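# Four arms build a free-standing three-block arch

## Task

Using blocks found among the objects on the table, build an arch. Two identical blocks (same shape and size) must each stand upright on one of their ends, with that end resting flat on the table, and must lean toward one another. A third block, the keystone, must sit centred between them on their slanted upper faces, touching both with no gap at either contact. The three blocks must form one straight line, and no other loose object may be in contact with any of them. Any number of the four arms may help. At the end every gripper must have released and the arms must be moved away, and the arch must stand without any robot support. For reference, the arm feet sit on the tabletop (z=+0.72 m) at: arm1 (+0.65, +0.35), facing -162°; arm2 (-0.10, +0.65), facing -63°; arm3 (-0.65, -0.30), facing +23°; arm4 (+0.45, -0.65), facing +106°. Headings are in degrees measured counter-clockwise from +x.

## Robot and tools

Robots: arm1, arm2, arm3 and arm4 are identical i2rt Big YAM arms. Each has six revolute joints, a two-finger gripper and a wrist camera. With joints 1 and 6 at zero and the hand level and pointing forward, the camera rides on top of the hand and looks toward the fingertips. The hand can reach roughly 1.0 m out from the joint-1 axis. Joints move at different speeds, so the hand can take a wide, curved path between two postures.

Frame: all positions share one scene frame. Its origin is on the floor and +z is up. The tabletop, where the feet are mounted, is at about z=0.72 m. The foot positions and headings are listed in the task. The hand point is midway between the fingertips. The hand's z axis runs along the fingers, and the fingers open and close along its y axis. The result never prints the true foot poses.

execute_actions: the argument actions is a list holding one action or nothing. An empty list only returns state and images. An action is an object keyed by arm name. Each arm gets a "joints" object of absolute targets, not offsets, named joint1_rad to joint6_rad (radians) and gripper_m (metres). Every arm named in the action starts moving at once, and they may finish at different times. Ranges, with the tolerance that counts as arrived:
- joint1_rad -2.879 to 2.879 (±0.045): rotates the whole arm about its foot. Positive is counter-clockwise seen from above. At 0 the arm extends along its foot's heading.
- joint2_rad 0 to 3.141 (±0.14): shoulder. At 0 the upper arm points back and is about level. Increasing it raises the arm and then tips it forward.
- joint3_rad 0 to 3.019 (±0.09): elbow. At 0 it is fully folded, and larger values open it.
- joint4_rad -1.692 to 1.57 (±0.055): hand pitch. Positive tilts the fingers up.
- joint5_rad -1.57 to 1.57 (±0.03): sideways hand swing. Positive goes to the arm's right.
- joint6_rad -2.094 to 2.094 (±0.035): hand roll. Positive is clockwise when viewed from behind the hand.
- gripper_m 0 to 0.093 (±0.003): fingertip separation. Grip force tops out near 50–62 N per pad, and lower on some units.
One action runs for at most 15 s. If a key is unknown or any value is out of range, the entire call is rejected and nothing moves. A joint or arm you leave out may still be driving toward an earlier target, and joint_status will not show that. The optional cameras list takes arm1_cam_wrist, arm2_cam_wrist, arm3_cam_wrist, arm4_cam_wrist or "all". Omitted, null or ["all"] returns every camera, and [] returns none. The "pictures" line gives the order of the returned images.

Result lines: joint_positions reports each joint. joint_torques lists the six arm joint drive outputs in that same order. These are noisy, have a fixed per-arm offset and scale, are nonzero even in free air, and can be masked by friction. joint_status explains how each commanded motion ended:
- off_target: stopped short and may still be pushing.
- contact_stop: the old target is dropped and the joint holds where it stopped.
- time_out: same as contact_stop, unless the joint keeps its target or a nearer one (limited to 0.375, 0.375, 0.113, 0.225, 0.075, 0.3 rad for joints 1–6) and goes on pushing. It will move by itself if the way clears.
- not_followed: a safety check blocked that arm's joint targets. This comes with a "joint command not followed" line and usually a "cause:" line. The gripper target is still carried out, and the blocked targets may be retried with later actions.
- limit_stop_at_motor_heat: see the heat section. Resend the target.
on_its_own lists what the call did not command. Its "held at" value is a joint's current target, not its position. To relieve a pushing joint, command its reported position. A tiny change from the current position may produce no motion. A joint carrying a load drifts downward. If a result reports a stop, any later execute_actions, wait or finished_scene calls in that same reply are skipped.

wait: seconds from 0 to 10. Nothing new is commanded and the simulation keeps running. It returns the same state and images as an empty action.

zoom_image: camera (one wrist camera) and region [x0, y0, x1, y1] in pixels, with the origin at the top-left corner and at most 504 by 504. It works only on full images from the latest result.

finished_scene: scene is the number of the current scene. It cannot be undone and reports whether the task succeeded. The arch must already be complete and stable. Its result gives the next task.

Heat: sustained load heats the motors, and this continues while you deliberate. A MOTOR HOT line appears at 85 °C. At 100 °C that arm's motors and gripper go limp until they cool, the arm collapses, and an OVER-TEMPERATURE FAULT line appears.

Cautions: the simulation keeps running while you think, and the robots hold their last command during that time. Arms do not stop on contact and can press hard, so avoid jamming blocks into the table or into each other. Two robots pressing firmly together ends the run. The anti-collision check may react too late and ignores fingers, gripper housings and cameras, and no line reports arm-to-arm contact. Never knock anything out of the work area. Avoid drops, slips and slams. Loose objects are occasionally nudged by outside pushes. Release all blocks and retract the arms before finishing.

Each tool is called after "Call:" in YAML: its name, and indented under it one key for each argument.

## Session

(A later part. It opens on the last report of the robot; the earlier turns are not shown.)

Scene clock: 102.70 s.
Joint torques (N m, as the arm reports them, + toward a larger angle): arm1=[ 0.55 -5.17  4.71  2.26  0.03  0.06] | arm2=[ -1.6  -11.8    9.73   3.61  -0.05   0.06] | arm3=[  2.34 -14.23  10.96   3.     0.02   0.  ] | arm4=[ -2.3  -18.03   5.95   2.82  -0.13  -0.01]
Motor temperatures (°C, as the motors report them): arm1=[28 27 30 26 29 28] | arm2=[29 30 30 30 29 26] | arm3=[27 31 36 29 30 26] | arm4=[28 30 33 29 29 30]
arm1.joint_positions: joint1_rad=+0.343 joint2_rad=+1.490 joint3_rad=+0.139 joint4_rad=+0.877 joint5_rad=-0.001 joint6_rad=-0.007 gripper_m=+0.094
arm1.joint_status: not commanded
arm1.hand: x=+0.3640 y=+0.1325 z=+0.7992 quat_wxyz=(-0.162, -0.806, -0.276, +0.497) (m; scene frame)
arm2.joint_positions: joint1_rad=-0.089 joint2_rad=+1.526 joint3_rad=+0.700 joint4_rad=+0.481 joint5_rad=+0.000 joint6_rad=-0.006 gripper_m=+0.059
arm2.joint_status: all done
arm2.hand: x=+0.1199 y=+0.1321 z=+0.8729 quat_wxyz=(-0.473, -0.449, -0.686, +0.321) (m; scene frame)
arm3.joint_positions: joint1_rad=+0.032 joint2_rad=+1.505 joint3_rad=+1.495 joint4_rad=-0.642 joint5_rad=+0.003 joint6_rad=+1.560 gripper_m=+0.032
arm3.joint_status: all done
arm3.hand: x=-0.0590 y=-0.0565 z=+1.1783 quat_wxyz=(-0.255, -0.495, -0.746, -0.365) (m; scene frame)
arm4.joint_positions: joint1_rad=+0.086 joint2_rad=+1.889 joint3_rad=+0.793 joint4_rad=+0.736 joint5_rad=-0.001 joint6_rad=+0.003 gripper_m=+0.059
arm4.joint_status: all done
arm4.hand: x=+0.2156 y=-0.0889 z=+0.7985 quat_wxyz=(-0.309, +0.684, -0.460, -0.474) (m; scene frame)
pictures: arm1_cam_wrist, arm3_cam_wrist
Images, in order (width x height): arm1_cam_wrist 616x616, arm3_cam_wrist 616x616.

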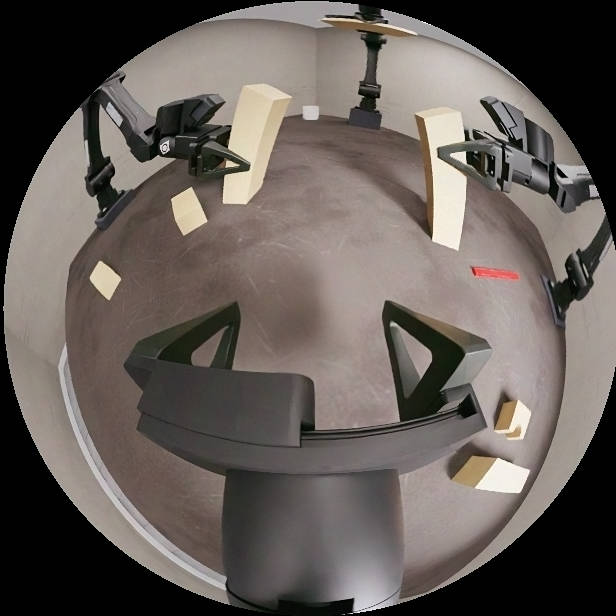

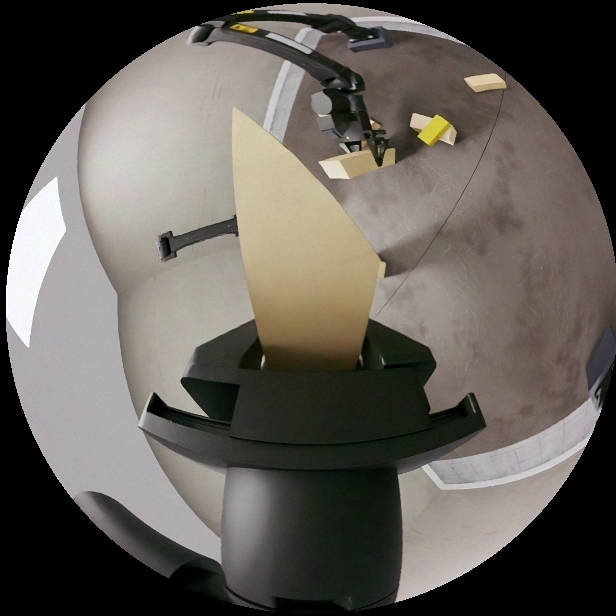

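Call:
execute_actions:
  actions:
    - {"arm3":{"joints":{"joint1_rad":0.005,"joint2_rad":1.9,"joint3_rad":1.3,"joint4_rad":0.67,"joint5_rad":-0.044}}}
  cameras: []

Call:
execute_actions:
  actions:
    - {"arm3":{"joints":{"joint2_rad":2.19,"joint3_rad":1.77,"joint4_rad":0.52}}}
  cameras: ["arm1_cam_wrist","arm3_cam_wrist"]

Scene clock: 105.30 s.
Joint torques (N m, as the arm reports them, + toward a larger angle): arm1=[ 0.71 -5.29  4.73  2.22  0.03  0.06] | arm2=[ -1.71 -11.95   9.74   3.6   -0.06   0.07] | arm3=[  0.8  -18.4   12.17   3.71  -0.01   0.01] | arm4=[ -2.91 -18.3    6.06   2.88  -0.14   0.03]
Motor temperatures (°C, as the motors report them): arm1=[28 27 30 26 29 28] | arm2=[29 30 30 30 29 26] | arm3=[27 31 36 29 30 26] | arm4=[28 30 32 29 29 30]
arm1.joint_positions: joint1_rad=+0.343 joint2_rad=+1.490 joint3_rad=+0.139 joint4_rad=+0.877 joint5_rad=-0.001 joint6_rad=-0.007 gripper_m=+0.094
arm1.joint_status: not commanded
arm1.hand: x=+0.3640 y=+0.1325 z=+0.7992 quat_wxyz=(-0.162, -0.806, -0.276, +0.497) (m; scene frame)
arm2.joint_positions: joint1_rad=-0.089 joint2_rad=+1.526 joint3_rad=+0.700 joint4_rad=+0.481 joint5_rad=+0.000 joint6_rad=-0.007 gripper_m=+0.059
arm2.joint_status: not commanded
arm2.hand: x=+0.1199 y=+0.1321 z=+0.8729 quat_wxyz=(-0.473, -0.449, -0.687, +0.321) (m; scene frame)
arm3.joint_positions: joint1_rad=+0.017 joint2_rad=+1.924 joint3_rad=+1.260 joint4_rad=+0.623 joint5_rad=-0.041 joint6_rad=+1.563 gripper_m=+0.032
arm3.joint_status: all done
arm3.hand: x=+0.0557 y=-0.0161 z=+1.0355 quat_wxyz=(-0.385, -0.390, -0.606, -0.577) (m; scene frame)
arm4.joint_positions: joint1_rad=+0.086 joint2_rad=+1.889 joint3_rad=+0.793 joint4_rad=+0.736 joint5_rad=-0.001 joint6_rad=+0.003 gripper_m=+0.059
arm4.joint_status: not commanded
arm4.hand: x=+0.2156 y=-0.0889 z=+0.7985 quat_wxyz=(-0.309, +0.684, -0.460, -0.474) (m; scene frame)
pictures: none
No camera images: the call's "cameras" was empty. Leave "cameras" out to get every camera's image.

Scene clock: 106.63 s.
Joint torques (N m, as the arm reports them, + toward a larger angle): arm1=[ 0.52 -5.12  4.72  2.27  0.04  0.06] | arm2=[ -1.67 -11.78   9.78   3.61  -0.06   0.06] | arm3=[ -0.09 -24.32  14.81   1.89  -0.05   0.06] | arm4=[ -2.44 -17.63   6.03   2.98  -0.13   0.01]
Motor temperatures (°C, as the motors report them): arm1=[28 27 30 26 29 28] | arm2=[29 30 30 30 29 26] | arm3=[27 31 36 29 30 26] | arm4=[28 30 32 29 29 30]
arm1.joint_positions: joint1_rad=+0.343 joint2_rad=+1.490 joint3_rad=+0.139 joint4_rad=+0.877 joint5_rad=-0.001 joint6_rad=-0.007 gripper_m=+0.094
arm1.joint_status: not commanded
arm1.hand: x=+0.3640 y=+0.1325 z=+0.7992 quat_wxyz=(-0.162, -0.806, -0.276, +0.497) (m; scene frame)
arm2.joint_positions: joint1_rad=-0.089 joint2_rad=+1.526 joint3_rad=+0.700 joint4_rad=+0.481 joint5_rad=+0.000 joint6_rad=-0.006 gripper_m=+0.059
arm2.joint_status: not commanded
arm2.hand: x=+0.1199 y=+0.1321 z=+0.8729 quat_wxyz=(-0.473, -0.449, -0.686, +0.321) (m; scene frame)
arm3.joint_positions: joint1_rad=+0.017 joint2_rad=+2.226 joint3_rad=+1.709 joint4_rad=+0.518 joint5_rad=-0.041 joint6_rad=+1.563 gripper_m=+0.032
arm3.joint_status: all done
arm3.hand: x=+0.1688 y=+0.0276 z=+1.0197 quat_wxyz=(-0.393, -0.382, -0.594, -0.589) (m; scene frame)
arm4.joint_positions: joint1_rad=+0.086 joint2_rad=+1.889 joint3_rad=+0.793 joint4_rad=+0.736 joint5_rad=-0.001 joint6_rad=+0.003 gripper_m=+0.059
arm4.joint_status: not commanded
arm4.hand: x=+0.2156 y=-0.0889 z=+0.7985 quat_wxyz=(-0.309, +0.684, -0.460, -0.474) (m; scene frame)
pictures: arm1_cam_wrist, arm3_cam_wrist
Images, in order (width x height): arm1_cam_wrist 616x616, arm3_cam_wrist 616x616.

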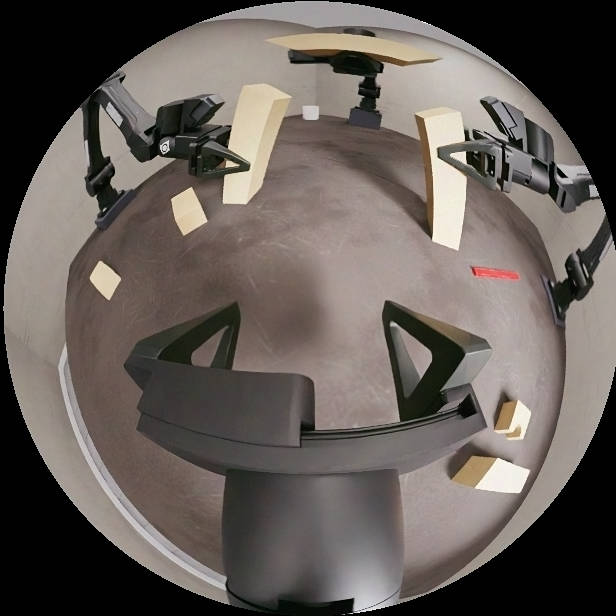

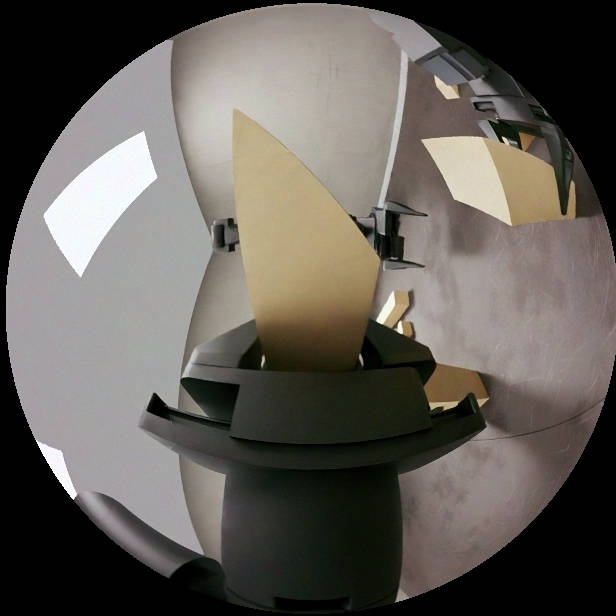

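Call:
execute_actions:
  actions:
    - {"arm3":{"joints":{"joint2_rad":2.29,"joint3_rad":1.74,"joint4_rad":0.62,"joint6_rad":1.59}}}
  cameras: ["arm1_cam_wrist","arm3_cam_wrist"]

Call:
zoom_image:
  camera: "arm1_cam_wrist"
  region: [220, 20, 490, 170]

Scene clock: 108.17 s.
Joint torques (N m, as the arm reports them, + toward a larger angle): arm1=[ 0.51 -5.16  4.76  2.25  0.02  0.06] | arm2=[ -1.77 -11.81   9.74   3.61  -0.06   0.05] | arm3=[  0.82 -23.12  11.76   3.67  -0.04  -0.01] | arm4=[ -2.88 -17.92   6.03   2.87  -0.15  -0.01]
Motor temperatures (°C, as the motors report them): arm1=[28 27 29 26 29 28] | arm2=[29 30 30 30 29 26] | arm3=[27 31 36 29 30 26] | arm4=[28 30 32 29 29 30]
arm1.joint_positions: joint1_rad=+0.343 joint2_rad=+1.490 joint3_rad=+0.139 joint4_rad=+0.877 joint5_rad=-0.001 joint6_rad=-0.007 gripper_m=+0.094
arm1.joint_status: not commanded
arm1.hand: x=+0.3640 y=+0.1325 z=+0.7992 quat_wxyz=(-0.162, -0.806, -0.276, +0.497) (m; scene frame)
arm2.joint_positions: joint1_rad=-0.089 joint2_rad=+1.526 joint3_rad=+0.700 joint4_rad=+0.481 joint5_rad=+0.000 joint6_rad=-0.006 gripper_m=+0.059
arm2.joint_status: not commanded
arm2.hand: x=+0.1199 y=+0.1321 z=+0.8729 quat_wxyz=(-0.473, -0.449, -0.686, +0.321) (m; scene frame)
arm3.joint_positions: joint1_rad=+0.017 joint2_rad=+2.313 joint3_rad=+1.709 joint4_rad=+0.576 joint5_rad=-0.041 joint6_rad=+1.580 gripper_m=+0.032
arm3.joint_status: all done
arm3.hand: x=+0.1726 y=+0.0285 z=+0.9585 quat_wxyz=(-0.382, -0.393, -0.599, -0.584) (m; scene frame)
arm4.joint_positions: joint1_rad=+0.086 joint2_rad=+1.889 joint3_rad=+0.793 joint4_rad=+0.736 joint5_rad=-0.001 joint6_rad=+0.003 gripper_m=+0.059
arm4.joint_status: not commanded
arm4.hand: x=+0.2156 y=-0.0889 z=+0.7985 quat_wxyz=(-0.309, +0.684, -0.460, -0.474) (m; scene frame)
pictures: arm1_cam_wrist, arm3_cam_wrist
Images, in order (width x height): arm1_cam_wrist 616x616, arm3_cam_wrist 616x616.

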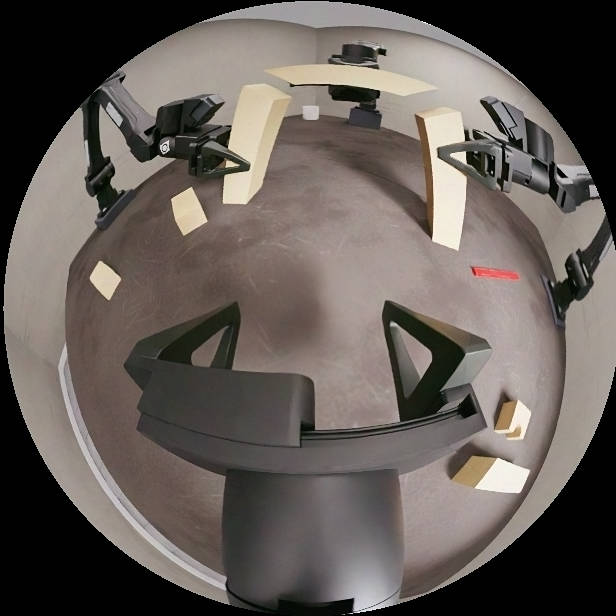

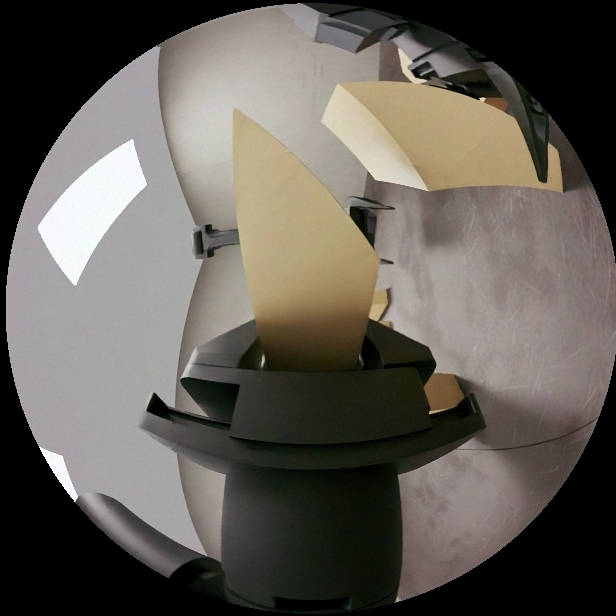

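Region (220, 20, 490, 170) of arm1_cam_wrist's 616x616 image, scaled by 1.867, with more detail than that image has.

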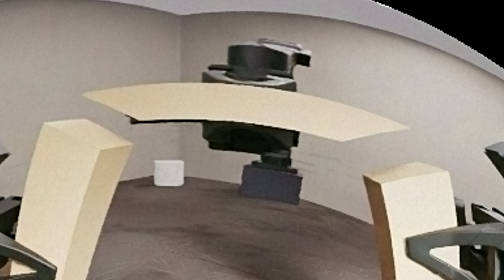

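Call:
execute_actions:
  actions:
    - {"arm3":{"joints":{"joint2_rad":2.34,"joint4_rad":0.655}}}
  cameras: ["arm1_cam_wrist","arm3_cam_wrist"]

Call:
zoom_image:
  camera: "arm1_cam_wrist"
  region: [220, 20, 490, 170]

Scene clock: 109.37 s.
Joint torques (N m, as the arm reports them, + toward a larger angle): arm1=[ 0.69 -5.09  4.74  2.21  0.03  0.06] | arm2=[ -1.66 -11.81   9.74   3.59  -0.06   0.06] | arm3=[  0.   -22.73  11.57   3.81  -0.01   0.02] | arm4=[ -3.02 -18.28   5.95   2.79  -0.1   -0.01]
Motor temperatures (°C, as the motors report them): arm1=[28 27 29 26 29 28] | arm2=[29 30 30 30 29 26] | arm3=[27 31 37 29 30 26] | arm4=[28 30 32 29 29 30]
arm1.joint_positions: joint1_rad=+0.343 joint2_rad=+1.490 joint3_rad=+0.139 joint4_rad=+0.877 joint5_rad=-0.001 joint6_rad=-0.007 gripper_m=+0.094
arm1.joint_status: not commanded
arm1.hand: x=+0.3640 y=+0.1325 z=+0.7992 quat_wxyz=(-0.162, -0.806, -0.276, +0.497) (m; scene frame)
arm2.joint_positions: joint1_rad=-0.089 joint2_rad=+1.526 joint3_rad=+0.700 joint4_rad=+0.481 joint5_rad=+0.000 joint6_rad=-0.006 gripper_m=+0.059
arm2.joint_status: not commanded
arm2.hand: x=+0.1199 y=+0.1321 z=+0.8729 quat_wxyz=(-0.473, -0.449, -0.686, +0.321) (m; scene frame)
arm3.joint_positions: joint1_rad=+0.017 joint2_rad=+2.349 joint3_rad=+1.709 joint4_rad=+0.610 joint5_rad=-0.041 joint6_rad=+1.580 gripper_m=+0.032
arm3.joint_status: all done
arm3.hand: x=+0.1729 y=+0.0283 z=+0.9362 quat_wxyz=(-0.382, -0.393, -0.599, -0.584) (m; scene frame)
arm4.joint_positions: joint1_rad=+0.086 joint2_rad=+1.889 joint3_rad=+0.793 joint4_rad=+0.736 joint5_rad=-0.001 joint6_rad=+0.003 gripper_m=+0.059
arm4.joint_status: not commanded
arm4.hand: x=+0.2156 y=-0.0889 z=+0.7985 quat_wxyz=(-0.309, +0.684, -0.460, -0.474) (m; scene frame)
pictures: arm1_cam_wrist, arm3_cam_wrist
Images, in order (width x height): arm1_cam_wrist 616x616, arm3_cam_wrist 616x616.

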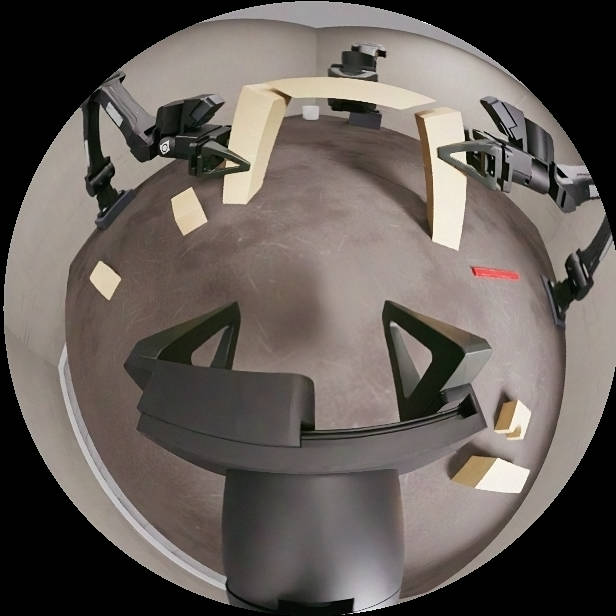

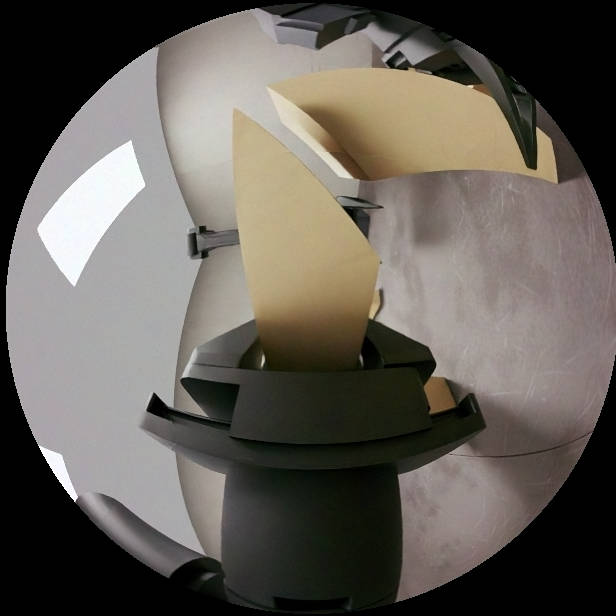

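Region (220, 20, 490, 170) of arm1_cam_wrist's 616x616 image, scaled by 1.867, with more detail than that image has.

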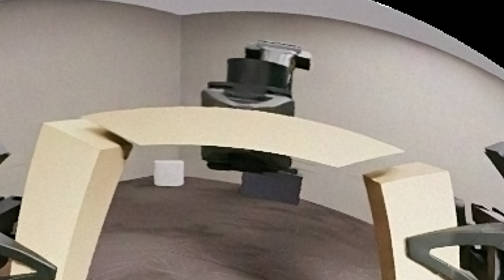

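Call:
execute_actions:
  actions:
    - {"arm2":{"joints":{"joint3_rad":0.785,"joint2_rad":1.565,"joint4_rad":0.47}}}
  cameras: ["arm1_cam_wrist","arm3_cam_wrist"]

Call:
zoom_image:
  camera: "arm1_cam_wrist"
  region: [220, 20, 490, 270]

Scene clock: 110.77 s.
Joint torques (N m, as the arm reports them, + toward a larger angle): arm1=[ 0.72 -5.03  4.73  2.25  0.02  0.06] | arm2=[ -1.79 -12.24  12.48   2.32  -0.06   0.05] | arm3=[ -0.04 -23.3   11.5    3.61  -0.04   0.01] | arm4=[ -2.93 -18.21   6.03   2.77  -0.12   0.04]
Motor temperatures (°C, as the motors report them): arm1=[28 27 29 26 29 28] | arm2=[29 30 30 30 29 26] | arm3=[27 31 37 29 30 26] | arm4=[28 30 32 29 29 30]
arm1.joint_positions: joint1_rad=+0.343 joint2_rad=+1.490 joint3_rad=+0.139 joint4_rad=+0.877 joint5_rad=-0.001 joint6_rad=-0.007 gripper_m=+0.094
arm1.joint_status: not commanded
arm1.hand: x=+0.3640 y=+0.1325 z=+0.7992 quat_wxyz=(-0.162, -0.806, -0.276, +0.497) (m; scene frame)
arm2.joint_positions: joint1_rad=-0.089 joint2_rad=+1.550 joint3_rad=+0.732 joint4_rad=+0.470 joint5_rad=+0.000 joint6_rad=-0.005 gripper_m=+0.059
arm2.joint_status: all done
arm2.hand: x=+0.1242 y=+0.1219 z=+0.8728 quat_wxyz=(-0.472, -0.450, -0.687, +0.321) (m; scene frame)
arm3.joint_positions: joint1_rad=+0.017 joint2_rad=+2.349 joint3_rad=+1.709 joint4_rad=+0.610 joint5_rad=-0.041 joint6_rad=+1.580 gripper_m=+0.032
arm3.joint_status: not commanded
arm3.hand: x=+0.1729 y=+0.0283 z=+0.9362 quat_wxyz=(-0.382, -0.393, -0.599, -0.584) (m; scene frame)
arm4.joint_positions: joint1_rad=+0.086 joint2_rad=+1.889 joint3_rad=+0.793 joint4_rad=+0.736 joint5_rad=-0.001 joint6_rad=+0.003 gripper_m=+0.059
arm4.joint_status: not commanded
arm4.hand: x=+0.2156 y=-0.0889 z=+0.7985 quat_wxyz=(-0.309, +0.684, -0.460, -0.474) (m; scene frame)
pictures: arm1_cam_wrist, arm3_cam_wrist
Images, in order (width x height): arm1_cam_wrist 616x616, arm3_cam_wrist 616x616.

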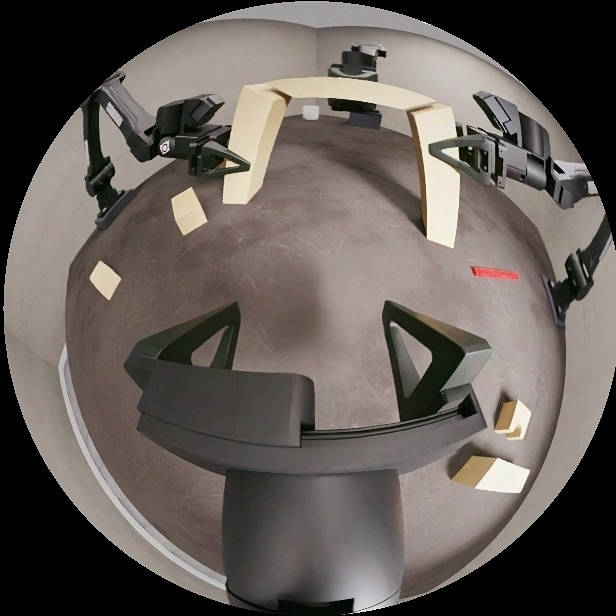

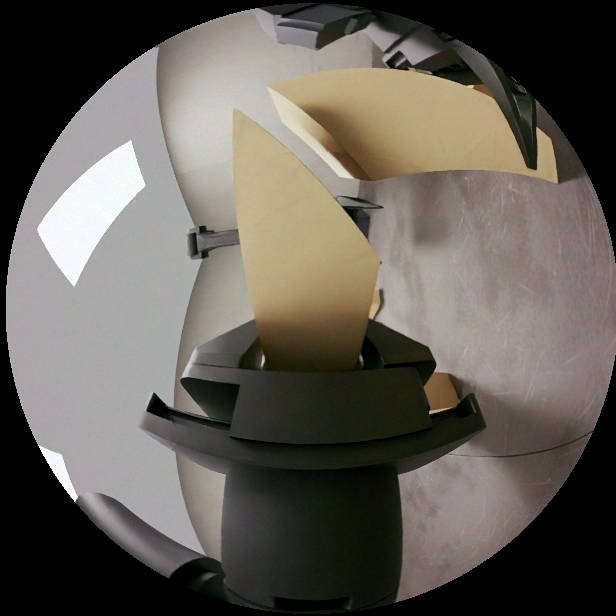

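Region (220, 20, 490, 270) of arm1_cam_wrist's 616x616 image, scaled by 1.867, with more detail than that image has; it fills the top 467 rows of this view, and the rest is white.

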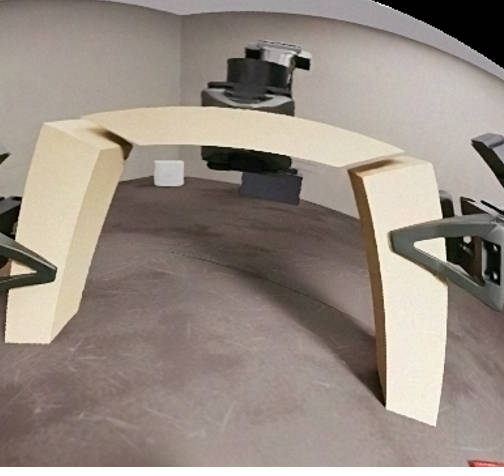

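Call:
execute_actions:
  actions:
    - {"arm3":{"joints":{"joint2_rad":2.365,"joint4_rad":0.66}}}
  cameras: ["arm1_cam_wrist","arm3_cam_wrist"]

Call:
zoom_image:
  camera: "arm1_cam_wrist"
  region: [220, 40, 490, 170]

Scene clock: 111.67 s.
Joint torques (N m, as the arm reports them, + toward a larger angle): arm1=[ 0.52 -5.18  4.75  2.24  0.02  0.07] | arm2=[ -1.61 -12.32  12.38   2.3   -0.06   0.05] | arm3=[  0.02 -22.04  11.28   3.69  -0.04  -0.03] | arm4=[ -3.12 -18.32   6.05   2.85  -0.17   0.03]
Motor temperatures (°C, as the motors report them): arm1=[28 27 29 26 29 28] | arm2=[29 30 30 30 29 26] | arm3=[27 31 37 29 30 26] | arm4=[28 30 32 29 29 30]
arm1.joint_positions: joint1_rad=+0.343 joint2_rad=+1.490 joint3_rad=+0.139 joint4_rad=+0.877 joint5_rad=-0.001 joint6_rad=-0.007 gripper_m=+0.094
arm1.joint_status: not commanded
arm1.hand: x=+0.3640 y=+0.1325 z=+0.7992 quat_wxyz=(-0.162, -0.806, -0.276, +0.497) (m; scene frame)
arm2.joint_positions: joint1_rad=-0.089 joint2_rad=+1.550 joint3_rad=+0.732 joint4_rad=+0.470 joint5_rad=+0.000 joint6_rad=-0.005 gripper_m=+0.059
arm2.joint_status: not commanded
arm2.hand: x=+0.1242 y=+0.1220 z=+0.8727 quat_wxyz=(-0.472, -0.450, -0.687, +0.320) (m; scene frame)
arm3.joint_positions: joint1_rad=+0.016 joint2_rad=+2.366 joint3_rad=+1.709 joint4_rad=+0.617 joint5_rad=-0.041 joint6_rad=+1.586 gripper_m=+0.032
arm3.joint_status: all done
arm3.hand: x=+0.1730 y=+0.0275 z=+0.9233 quat_wxyz=(-0.379, -0.397, -0.601, -0.582) (m; scene frame)
arm4.joint_positions: joint1_rad=+0.086 joint2_rad=+1.889 joint3_rad=+0.793 joint4_rad=+0.736 joint5_rad=-0.001 joint6_rad=+0.003 gripper_m=+0.059
arm4.joint_status: not commanded
arm4.hand: x=+0.2156 y=-0.0889 z=+0.7985 quat_wxyz=(-0.309, +0.684, -0.460, -0.474) (m; scene frame)
pictures: arm1_cam_wrist, arm3_cam_wrist
Images, in order (width x height): arm1_cam_wrist 616x616, arm3_cam_wrist 616x616.

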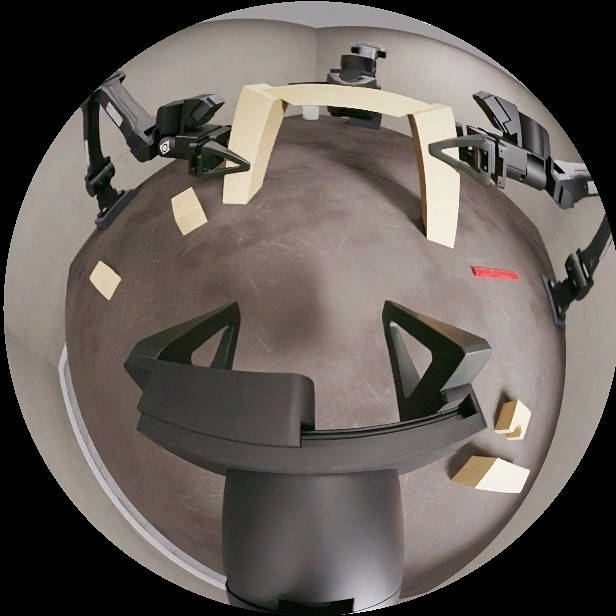

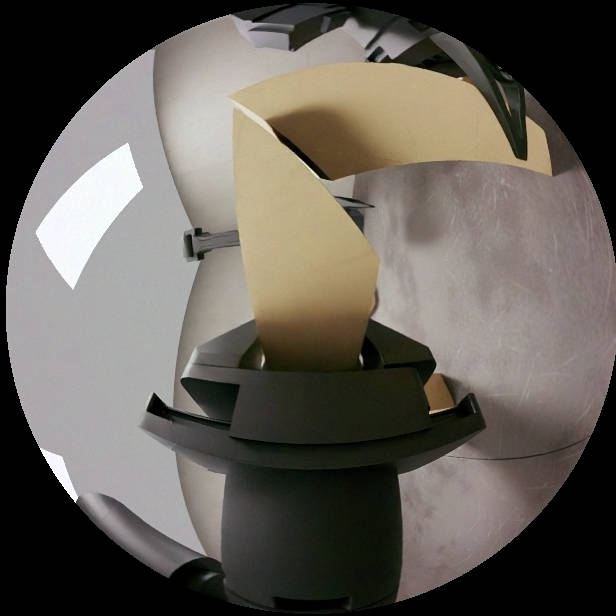

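Region (220, 40, 490, 170) of arm1_cam_wrist's 616x616 image, scaled by 1.867, with more detail than that image has; it fills the top 243 rows of this view, and the rest is white.

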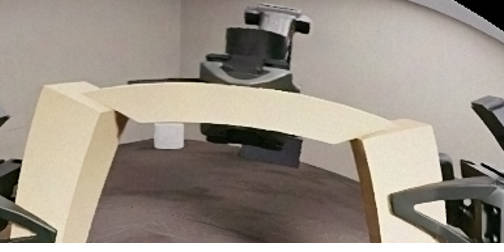

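Call:
execute_actions:
  actions:
    - {"arm3":{"joints":{"gripper_m":0.06}}}
  cameras: ["arm1_cam_wrist","arm3_cam_wrist"]

Call:
zoom_image:
  camera: "arm1_cam_wrist"
  region: [220, 40, 490, 270]

Scene clock: 120.93 s.
Joint torques (N m, as the arm reports them, + toward a larger angle): arm1=[ 0.61 -5.14  4.73  2.23  0.02  0.06] | arm2=[ -1.64 -12.45  12.43   2.31  -0.08   0.04] | arm3=[  0.97 -21.76  11.67   2.74  -0.08  -0.02] | arm4=[ -2.79 -18.42   6.05   2.86  -0.12   0.01]
Motor temperatures (°C, as the motors report them): arm1=[28 27 29 26 29 28] | arm2=[29 30 31 30 29 26] | arm3=[27 32 37 29 30 26] | arm4=[28 30 31 29 29 30]
arm1.joint_positions: joint1_rad=+0.343 joint2_rad=+1.490 joint3_rad=+0.139 joint4_rad=+0.877 joint5_rad=-0.001 joint6_rad=-0.007 gripper_m=+0.094
arm1.joint_status: not commanded
arm1.hand: x=+0.3640 y=+0.1325 z=+0.7992 quat_wxyz=(-0.162, -0.806, -0.276, +0.497) (m; scene frame)
arm2.joint_positions: joint1_rad=-0.089 joint2_rad=+1.550 joint3_rad=+0.732 joint4_rad=+0.470 joint5_rad=+0.000 joint6_rad=-0.004 gripper_m=+0.059
arm2.joint_status: not commanded
arm2.hand: x=+0.1241 y=+0.1219 z=+0.8727 quat_wxyz=(-0.472, -0.451, -0.687, +0.320) (m; scene frame)
arm3.joint_positions: joint1_rad=+0.016 joint2_rad=+2.366 joint3_rad=+1.709 joint4_rad=+0.630 joint5_rad=-0.041 joint6_rad=+1.586 gripper_m=+0.060
arm3.joint_status: all done
arm3.hand: x=+0.1730 y=+0.0276 z=+0.9264 quat_wxyz=(-0.381, -0.394, -0.597, -0.585) (m; scene frame)
arm4.joint_positions: joint1_rad=+0.086 joint2_rad=+1.889 joint3_rad=+0.792 joint4_rad=+0.738 joint5_rad=-0.001 joint6_rad=+0.003 gripper_m=+0.059
arm4.joint_status: not commanded
arm4.hand: x=+0.2157 y=-0.0892 z=+0.7984 quat_wxyz=(-0.310, +0.684, -0.460, -0.474) (m; scene frame)
pictures: arm1_cam_wrist, arm3_cam_wrist
Images, in order (width x height): arm1_cam_wrist 616x616, arm3_cam_wrist 616x616.

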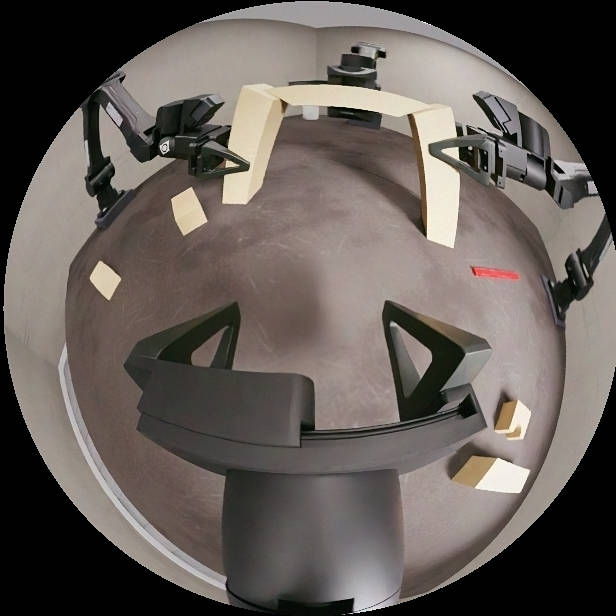

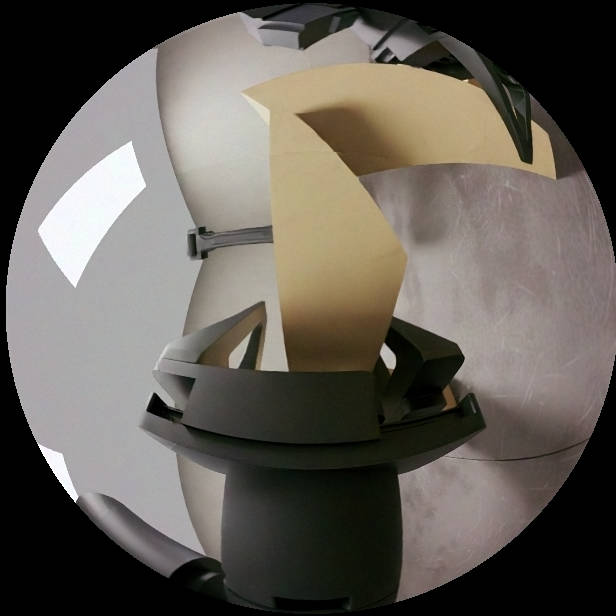

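Region (220, 40, 490, 270) of arm1_cam_wrist's 616x616 image, scaled by 1.867, with more detail than that image has; it fills the top 429 rows of this view, and the rest is white.

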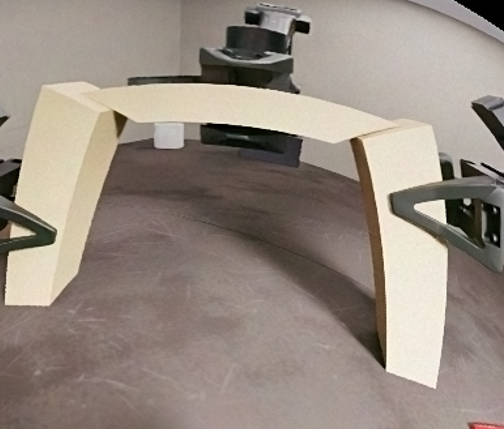

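Call:
execute_actions:
  actions:
    - {"arm1":{"joints":{"joint2_rad":0.9,"joint3_rad":0.9,"joint4_rad":-0.8}}}
  cameras: []

Call:
execute_actions:
  actions:
    - {"arm1":{"joints":{"joint1_rad":0.31,"joint2_rad":1.36,"joint3_rad":1.58,"joint4_rad":-1.45}}}
  cameras: ["arm1_cam_wrist"]

Call:
zoom_image:
  camera: "arm1_cam_wrist"
  region: [160, 60, 460, 300]

Scene clock: 124.20 s.
Joint torques (N m, as the arm reports them, + toward a larger angle): arm1=[ 0.64 -4.   13.56  0.39  0.03  0.06] | arm2=[ -1.8  -12.41  12.44   2.39  -0.07   0.04] | arm3=[  0.17 -22.27  11.5    2.94   0.02  -0.04] | arm4=[ -2.56 -18.38   6.06   2.77  -0.09   0.03]
Motor temperatures (°C, as the motors report them): arm1=[28 27 29 26 29 28] | arm2=[29 30 31 30 29 26] | arm3=[27 32 37 29 30 26] | arm4=[28 30 31 29 29 30]
arm1.joint_positions: joint1_rad=+0.343 joint2_rad=+0.893 joint3_rad=+0.870 joint4_rad=-0.786 joint5_rad=-0.001 joint6_rad=-0.007 gripper_m=+0.094
arm1.joint_status: all done
arm1.hand: x=+0.3440 y=+0.1152 z=+1.0525 quat_wxyz=(-0.115, -0.878, -0.299, +0.356) (m; scene frame)
arm2.joint_positions: joint1_rad=-0.089 joint2_rad=+1.550 joint3_rad=+0.732 joint4_rad=+0.470 joint5_rad=+0.000 joint6_rad=-0.004 gripper_m=+0.059
arm2.joint_status: not commanded
arm2.hand: x=+0.1241 y=+0.1219 z=+0.8727 quat_wxyz=(-0.472, -0.451, -0.687, +0.320) (m; scene frame)
arm3.joint_positions: joint1_rad=+0.016 joint2_rad=+2.366 joint3_rad=+1.709 joint4_rad=+0.630 joint5_rad=-0.041 joint6_rad=+1.586 gripper_m=+0.060
arm3.joint_status: not commanded
arm3.hand: x=+0.1730 y=+0.0276 z=+0.9264 quat_wxyz=(-0.381, -0.394, -0.597, -0.585) (m; scene frame)
arm4.joint_positions: joint1_rad=+0.086 joint2_rad=+1.889 joint3_rad=+0.792 joint4_rad=+0.738 joint5_rad=-0.001 joint6_rad=+0.003 gripper_m=+0.059
arm4.joint_status: not commanded
arm4.hand: x=+0.2157 y=-0.0892 z=+0.7984 quat_wxyz=(-0.310, +0.684, -0.460, -0.474) (m; scene frame)
pictures: none
No camera images: the call's "cameras" was empty. Leave "cameras" out to get every camera's image.

Scene clock: 125.60 s.
Joint torques (N m, as the arm reports them, + toward a larger angle): arm1=[ -0.94 -11.48  13.41  -0.17   0.04   0.07] | arm2=[ -1.69 -12.33  12.43   2.34  -0.07   0.03] | arm3=[ -0.18 -22.2   11.58   2.99  -0.02  -0.11] | arm4=[ -2.79 -18.65   6.17   2.93  -0.13   0.  ]
Motor temperatures (°C, as the motors report them): arm1=[28 27 30 26 29 28] | arm2=[29 30 31 30 29 26] | arm3=[27 32 37 29 30 26] | arm4=[28 30 31 29 29 30]
arm1.joint_positions: joint1_rad=+0.318 joint2_rad=+1.361 joint3_rad=+1.543 joint4_rad=-1.437 joint5_rad=-0.001 joint6_rad=-0.007 gripper_m=+0.094
arm1.joint_status: all done
arm1.hand: x=+0.2796 y=+0.0805 z=+1.1224 quat_wxyz=(-0.046, -0.938, -0.306, +0.154) (m; scene frame)
arm2.joint_positions: joint1_rad=-0.089 joint2_rad=+1.550 joint3_rad=+0.732 joint4_rad=+0.470 joint5_rad=+0.000 joint6_rad=-0.004 gripper_m=+0.059
arm2.joint_status: not commanded
arm2.hand: x=+0.1241 y=+0.1219 z=+0.8727 quat_wxyz=(-0.472, -0.451, -0.687, +0.320) (m; scene frame)
arm3.joint_positions: joint1_rad=+0.016 joint2_rad=+2.366 joint3_rad=+1.709 joint4_rad=+0.630 joint5_rad=-0.041 joint6_rad=+1.586 gripper_m=+0.060
arm3.joint_status: not commanded
arm3.hand: x=+0.1730 y=+0.0276 z=+0.9264 quat_wxyz=(-0.381, -0.394, -0.597, -0.585) (m; scene frame)
arm4.joint_positions: joint1_rad=+0.086 joint2_rad=+1.889 joint3_rad=+0.792 joint4_rad=+0.738 joint5_rad=-0.001 joint6_rad=+0.003 gripper_m=+0.059
arm4.joint_status: not commanded
arm4.hand: x=+0.2157 y=-0.0892 z=+0.7984 quat_wxyz=(-0.310, +0.684, -0.460, -0.474) (m; scene frame)
pictures: arm1_cam_wrist
Images, in order (width x height): arm1_cam_wrist 616x616.

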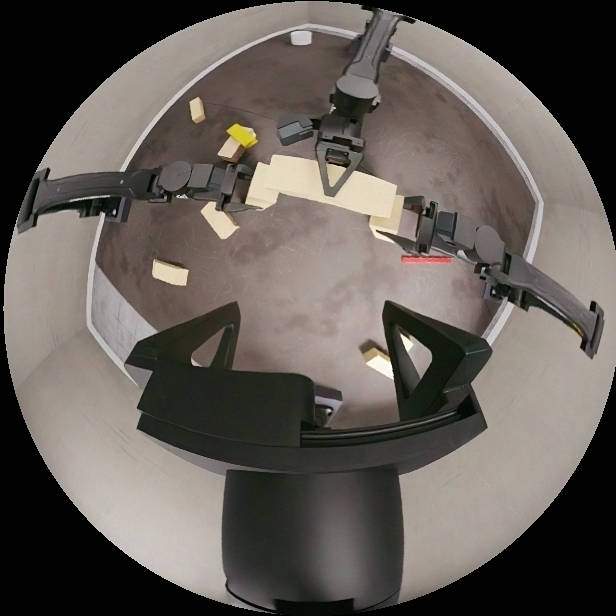

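Region (160, 60, 460, 300) of arm1_cam_wrist's 616x616 image, scaled by 1.680, with more detail than that image has; it fills the top 403 rows of this view, and the rest is white.

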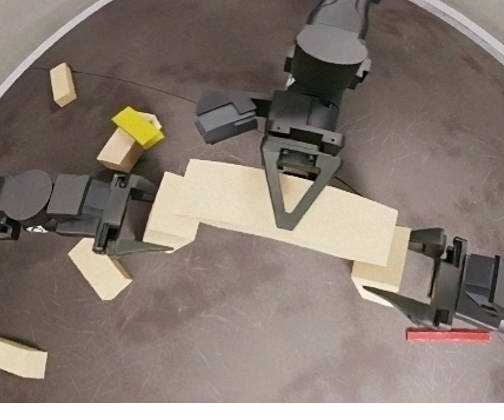

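Call:
execute_actions:
  actions:
    - {"arm3":{"joints":{"gripper_m":0.02}}}
  cameras: ["arm1_cam_wrist","arm3_cam_wrist"]

Call:
zoom_image:
  camera: "arm1_cam_wrist"
  region: [220, 120, 440, 270]

Scene clock: 126.47 s.
Joint torques (N m, as the arm reports them, + toward a larger angle): arm1=[ -0.91 -11.6   13.4   -0.22   0.01   0.06] | arm2=[ -1.76 -12.49  12.43   2.37  -0.08   0.04] | arm3=[  1.04 -22.33  11.33   3.12   0.02  -0.03] | arm4=[ -2.38 -17.75   5.96   2.82  -0.16   0.04]
Motor temperatures (°C, as the motors report them): arm1=[28 27 30 26 29 28] | arm2=[29 30 31 30 29 26] | arm3=[27 32 37 29 30 26] | arm4=[28 30 31 29 29 30]
arm1.joint_positions: joint1_rad=+0.318 joint2_rad=+1.361 joint3_rad=+1.543 joint4_rad=-1.437 joint5_rad=-0.001 joint6_rad=-0.007 gripper_m=+0.094
arm1.joint_status: not commanded
arm1.hand: x=+0.2796 y=+0.0805 z=+1.1224 quat_wxyz=(-0.046, -0.938, -0.306, +0.154) (m; scene frame)
arm2.joint_positions: joint1_rad=-0.089 joint2_rad=+1.550 joint3_rad=+0.732 joint4_rad=+0.470 joint5_rad=+0.000 joint6_rad=-0.004 gripper_m=+0.059
arm2.joint_status: not commanded
arm2.hand: x=+0.1241 y=+0.1219 z=+0.8727 quat_wxyz=(-0.472, -0.451, -0.687, +0.320) (m; scene frame)
arm3.joint_positions: joint1_rad=+0.016 joint2_rad=+2.367 joint3_rad=+1.709 joint4_rad=+0.630 joint5_rad=-0.042 joint6_rad=+1.586 gripper_m=+0.033
arm3.joint_status: gripper_m off_target (ended at +0.033, target +0.020)
arm3.hand: x=+0.1730 y=+0.0277 z=+0.9251 quat_wxyz=(-0.380, -0.394, -0.598, -0.585) (m; scene frame)
arm4.joint_positions: joint1_rad=+0.086 joint2_rad=+1.889 joint3_rad=+0.792 joint4_rad=+0.738 joint5_rad=-0.001 joint6_rad=+0.003 gripper_m=+0.059
arm4.joint_status: not commanded
arm4.hand: x=+0.2157 y=-0.0892 z=+0.7984 quat_wxyz=(-0.310, +0.684, -0.460, -0.474) (m; scene frame)
pictures: arm1_cam_wrist, arm3_cam_wrist
Images, in order (width x height): arm1_cam_wrist 616x616, arm3_cam_wrist 616x616.

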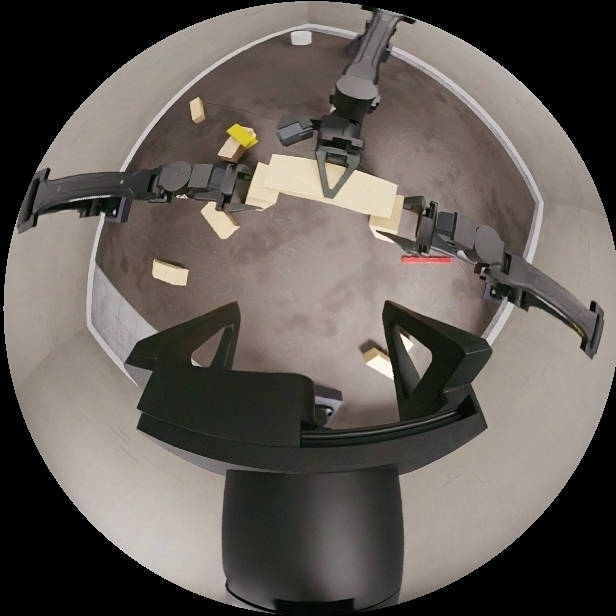

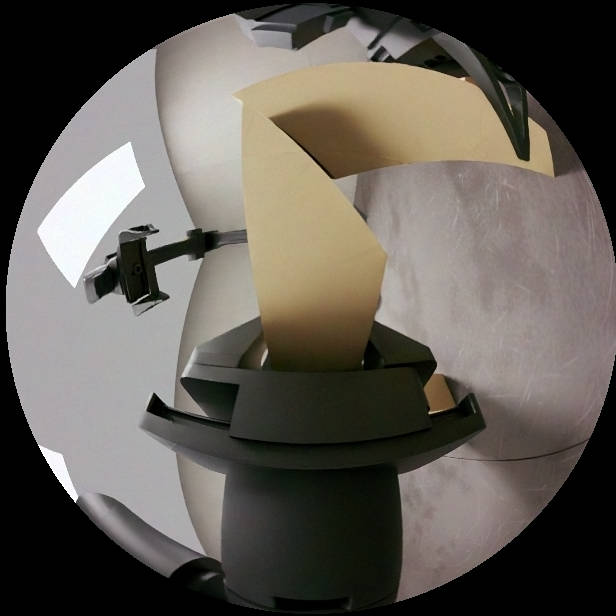

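Region (220, 120, 440, 270) of arm1_cam_wrist's 616x616 image, scaled by 2.291, with more detail than that image has; it fills the top 344 rows of this view, and the rest is white.

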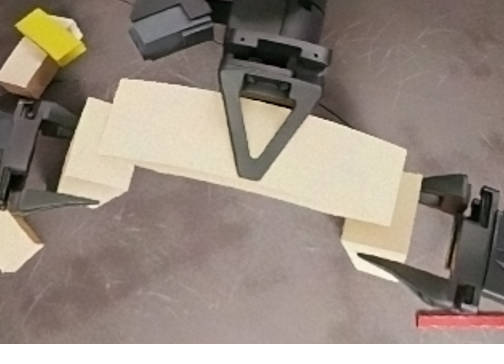

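Call:
execute_actions:
  actions:
    - {"arm3":{"joints":{"joint3_rad":1.83,"joint4_rad":0.596}}}
  cameras: []

Call:
execute_actions:
  actions:
    - {"arm3":{"joints":{"joint2_rad":2.39}}}
  cameras: ["arm1_cam_wrist","arm3_cam_wrist"]

Call:
zoom_image:
  camera: "arm1_cam_wrist"
  region: [220, 120, 440, 270]

Scene clock: 127.93 s.
Joint torques (N m, as the arm reports them, + toward a larger angle): arm1=[ -1.03 -11.33  13.43  -0.2    0.03   0.06] | arm2=[ -1.79 -12.22  12.44   2.33  -0.09   0.04] | arm3=[  0.53 -24.34  14.75   1.53  -0.01  -0.04] | arm4=[ -2.89 -18.4    5.96   2.78  -0.13   0.  ]
Motor temperatures (°C, as the motors report them): arm1=[28 27 30 26 29 28] | arm2=[29 30 31 30 29 26] | arm3=[27 32 37 29 30 26] | arm4=[28 30 31 29 29 30]
arm1.joint_positions: joint1_rad=+0.318 joint2_rad=+1.361 joint3_rad=+1.543 joint4_rad=-1.437 joint5_rad=-0.001 joint6_rad=-0.007 gripper_m=+0.094
arm1.joint_status: not commanded
arm1.hand: x=+0.2796 y=+0.0805 z=+1.1224 quat_wxyz=(-0.046, -0.938, -0.306, +0.154) (m; scene frame)
arm2.joint_positions: joint1_rad=-0.089 joint2_rad=+1.550 joint3_rad=+0.732 joint4_rad=+0.470 joint5_rad=+0.000 joint6_rad=-0.004 gripper_m=+0.059
arm2.joint_status: not commanded
arm2.hand: x=+0.1241 y=+0.1219 z=+0.8727 quat_wxyz=(-0.472, -0.451, -0.687, +0.320) (m; scene frame)
arm3.joint_positions: joint1_rad=+0.016 joint2_rad=+2.374 joint3_rad=+1.764 joint4_rad=+0.603 joint5_rad=-0.042 joint6_rad=+1.586 gripper_m=+0.033
arm3.joint_status: all done
arm3.hand: x=+0.1846 y=+0.0324 z=+0.9436 quat_wxyz=(-0.385, -0.390, -0.592, -0.592) (m; scene frame)
arm4.joint_positions: joint1_rad=+0.086 joint2_rad=+1.889 joint3_rad=+0.792 joint4_rad=+0.738 joint5_rad=-0.001 joint6_rad=+0.003 gripper_m=+0.059
arm4.joint_status: not commanded
arm4.hand: x=+0.2157 y=-0.0892 z=+0.7984 quat_wxyz=(-0.310, +0.684, -0.460, -0.474) (m; scene frame)
pictures: none
No camera images: the call's "cameras" was empty. Leave "cameras" out to get every camera's image.

Scene clock: 128.70 s.
Joint torques (N m, as the arm reports them, + toward a larger angle): arm1=[ -0.85 -11.58  13.44  -0.2    0.02   0.06] | arm2=[ -1.69 -12.27  12.45   2.31  -0.08   0.02] | arm3=[  0.1  -23.41  14.8    1.73   0.08  -0.05] | arm4=[ -2.98 -17.95   6.11   2.89  -0.15   0.06]
Motor temperatures (°C, as the motors report them): arm1=[28 27 30 26 29 28] | arm2=[29 30 31 30 29 26] | arm3=[27 32 37 29 30 26] | arm4=[28 30 31 29 29 30]
arm1.joint_positions: joint1_rad=+0.318 joint2_rad=+1.361 joint3_rad=+1.543 joint4_rad=-1.437 joint5_rad=-0.001 joint6_rad=-0.007 gripper_m=+0.094
arm1.joint_status: not commanded
arm1.hand: x=+0.2796 y=+0.0805 z=+1.1224 quat_wxyz=(-0.046, -0.938, -0.306, +0.154) (m; scene frame)
arm2.joint_positions: joint1_rad=-0.089 joint2_rad=+1.550 joint3_rad=+0.732 joint4_rad=+0.470 joint5_rad=+0.000 joint6_rad=-0.004 gripper_m=+0.059
arm2.joint_status: not commanded
arm2.hand: x=+0.1241 y=+0.1219 z=+0.8727 quat_wxyz=(-0.472, -0.451, -0.687, +0.320) (m; scene frame)
arm3.joint_positions: joint1_rad=+0.016 joint2_rad=+2.396 joint3_rad=+1.764 joint4_rad=+0.603 joint5_rad=-0.042 joint6_rad=+1.586 gripper_m=+0.033
arm3.joint_status: all done
arm3.hand: x=+0.1844 y=+0.0321 z=+0.9242 quat_wxyz=(-0.380, -0.394, -0.598, -0.585) (m; scene frame)
arm4.joint_positions: joint1_rad=+0.086 joint2_rad=+1.889 joint3_rad=+0.792 joint4_rad=+0.738 joint5_rad=-0.001 joint6_rad=+0.003 gripper_m=+0.059
arm4.joint_status: not commanded
arm4.hand: x=+0.2157 y=-0.0892 z=+0.7984 quat_wxyz=(-0.310, +0.684, -0.460, -0.474) (m; scene frame)
pictures: arm1_cam_wrist, arm3_cam_wrist
Images, in order (width x height): arm1_cam_wrist 616x616, arm3_cam_wrist 616x616.

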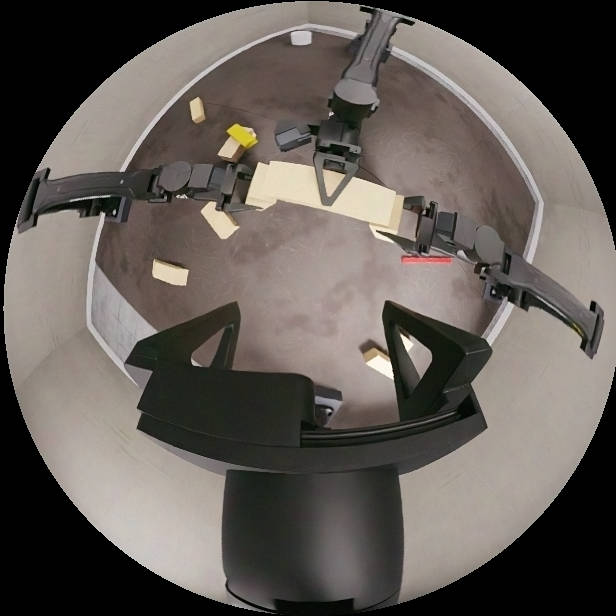

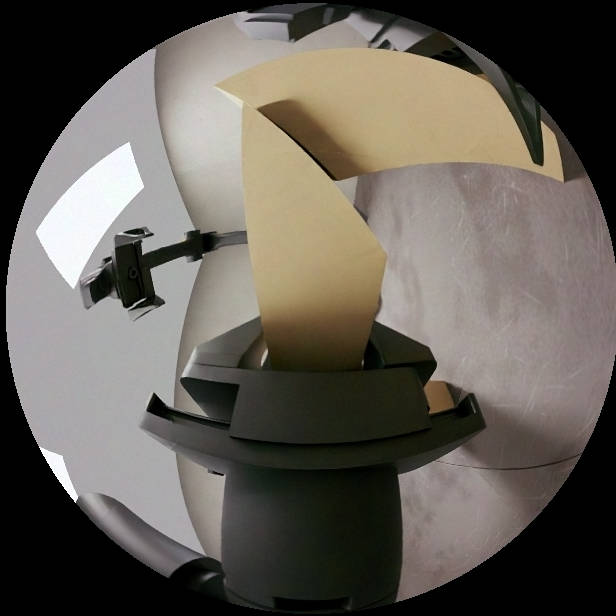

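Region (220, 120, 440, 270) of arm1_cam_wrist's 616x616 image, scaled by 2.291, with more detail than that image has; it fills the top 344 rows of this view, and the rest is white.

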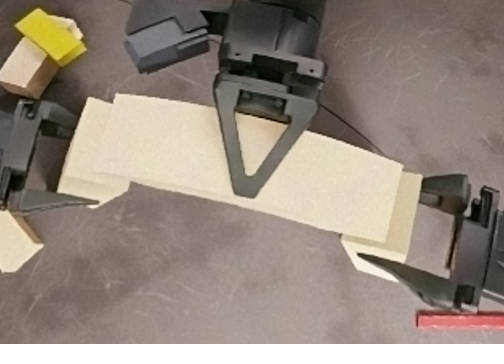

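Call:
execute_actions:
  actions:
    - {"arm3":{"joints":{"joint3_rad":1.865}}}
  cameras: []

Call:
execute_actions:
  actions:
    - {"arm2":{"joints":{"joint3_rad":0.81,"joint2_rad":1.575}},"arm4":{"joints":{"joint3_rad":0.85,"joint2_rad":1.9}}}
  cameras: []

Scene clock: 129.97 s.
Joint torques (N m, as the arm reports them, + toward a larger angle): arm1=[ -1.01 -11.63  13.43  -0.21   0.03   0.07] | arm2=[ -1.73 -12.32  12.42   2.35  -0.08   0.04] | arm3=[  0.48 -23.39  15.33   1.56  -0.01  -0.01] | arm4=[ -2.24 -18.08   6.09   2.7   -0.12   0.02]
Motor temperatures (°C, as the motors report them): arm1=[28 27 31 26 29 28] | arm2=[29 30 31 30 29 26] | arm3=[27 32 37 29 30 26] | arm4=[28 30 31 29 29 30]
arm1.joint_positions: joint1_rad=+0.318 joint2_rad=+1.361 joint3_rad=+1.543 joint4_rad=-1.437 joint5_rad=-0.001 joint6_rad=-0.007 gripper_m=+0.094
arm1.joint_status: not commanded
arm1.hand: x=+0.2796 y=+0.0805 z=+1.1224 quat_wxyz=(-0.046, -0.938, -0.306, +0.154) (m; scene frame)
arm2.joint_positions: joint1_rad=-0.089 joint2_rad=+1.550 joint3_rad=+0.732 joint4_rad=+0.470 joint5_rad=+0.000 joint6_rad=-0.004 gripper_m=+0.059
arm2.joint_status: not commanded
arm2.hand: x=+0.1241 y=+0.1219 z=+0.8727 quat_wxyz=(-0.472, -0.451, -0.687, +0.320) (m; scene frame)
arm3.joint_positions: joint1_rad=+0.016 joint2_rad=+2.398 joint3_rad=+1.797 joint4_rad=+0.601 joint5_rad=-0.042 joint6_rad=+1.586 gripper_m=+0.033
arm3.joint_status: all done
arm3.hand: x=+0.1911 y=+0.0349 z=+0.9400 quat_wxyz=(-0.386, -0.388, -0.590, -0.593) (m; scene frame)
arm4.joint_positions: joint1_rad=+0.086 joint2_rad=+1.889 joint3_rad=+0.792 joint4_rad=+0.738 joint5_rad=-0.001 joint6_rad=+0.003 gripper_m=+0.059
arm4.joint_status: not commanded
arm4.hand: x=+0.2157 y=-0.0892 z=+0.7984 quat_wxyz=(-0.310, +0.684, -0.460, -0.474) (m; scene frame)
pictures: none
No camera images: the call's "cameras" was empty. Leave "cameras" out to get every camera's image.

Scene clock: 130.60 s.
Joint torques (N m, as the arm reports them, + toward a larger angle): arm1=[ -0.96 -11.36  13.4   -0.18   0.02   0.07] | arm2=[ -1.83 -13.26  12.96   2.46  -0.09   0.03] | arm3=[ -0.01 -23.69  15.14   1.6    0.    -0.02] | arm4=[ -2.36 -16.23   9.07   2.44  -0.15   0.02]
Motor temperatures (°C, as the motors report them): arm1=[28 27 31 26 29 28] | arm2=[29 30 32 30 29 26] | arm3=[27 32 38 29 30 26] | arm4=[28 30 31 29 29 30]
arm1.joint_positions: joint1_rad=+0.318 joint2_rad=+1.361 joint3_rad=+1.543 joint4_rad=-1.437 joint5_rad=-0.001 joint6_rad=-0.007 gripper_m=+0.094
arm1.joint_status: not commanded
arm1.hand: x=+0.2796 y=+0.0805 z=+1.1224 quat_wxyz=(-0.046, -0.938, -0.306, +0.154) (m; scene frame)
arm2.joint_positions: joint1_rad=-0.089 joint2_rad=+1.564 joint3_rad=+0.751 joint4_rad=+0.467 joint5_rad=+0.000 joint6_rad=-0.004 gripper_m=+0.059
arm2.joint_status: all done
arm2.hand: x=+0.1268 y=+0.1157 z=+0.8734 quat_wxyz=(-0.473, -0.450, -0.686, +0.321) (m; scene frame)
arm3.joint_positions: joint1_rad=+0.016 joint2_rad=+2.398 joint3_rad=+1.797 joint4_rad=+0.601 joint5_rad=-0.042 joint6_rad=+1.586 gripper_m=+0.033
arm3.joint_status: not commanded
arm3.hand: x=+0.1911 y=+0.0349 z=+0.9400 quat_wxyz=(-0.386, -0.388, -0.590, -0.593) (m; scene frame)
arm4.joint_positions: joint1_rad=+0.086 joint2_rad=+1.897 joint3_rad=+0.797 joint4_rad=+0.747 joint5_rad=-0.001 joint6_rad=+0.003 gripper_m=+0.059
arm4.joint_status: all done
arm4.hand: x=+0.2148 y=-0.0871 z=+0.7978 quat_wxyz=(-0.311, +0.683, -0.459, -0.476) (m; scene frame)
pictures: none
No camera images: the call's "cameras" was empty. Leave "cameras" out to get every camera's image.


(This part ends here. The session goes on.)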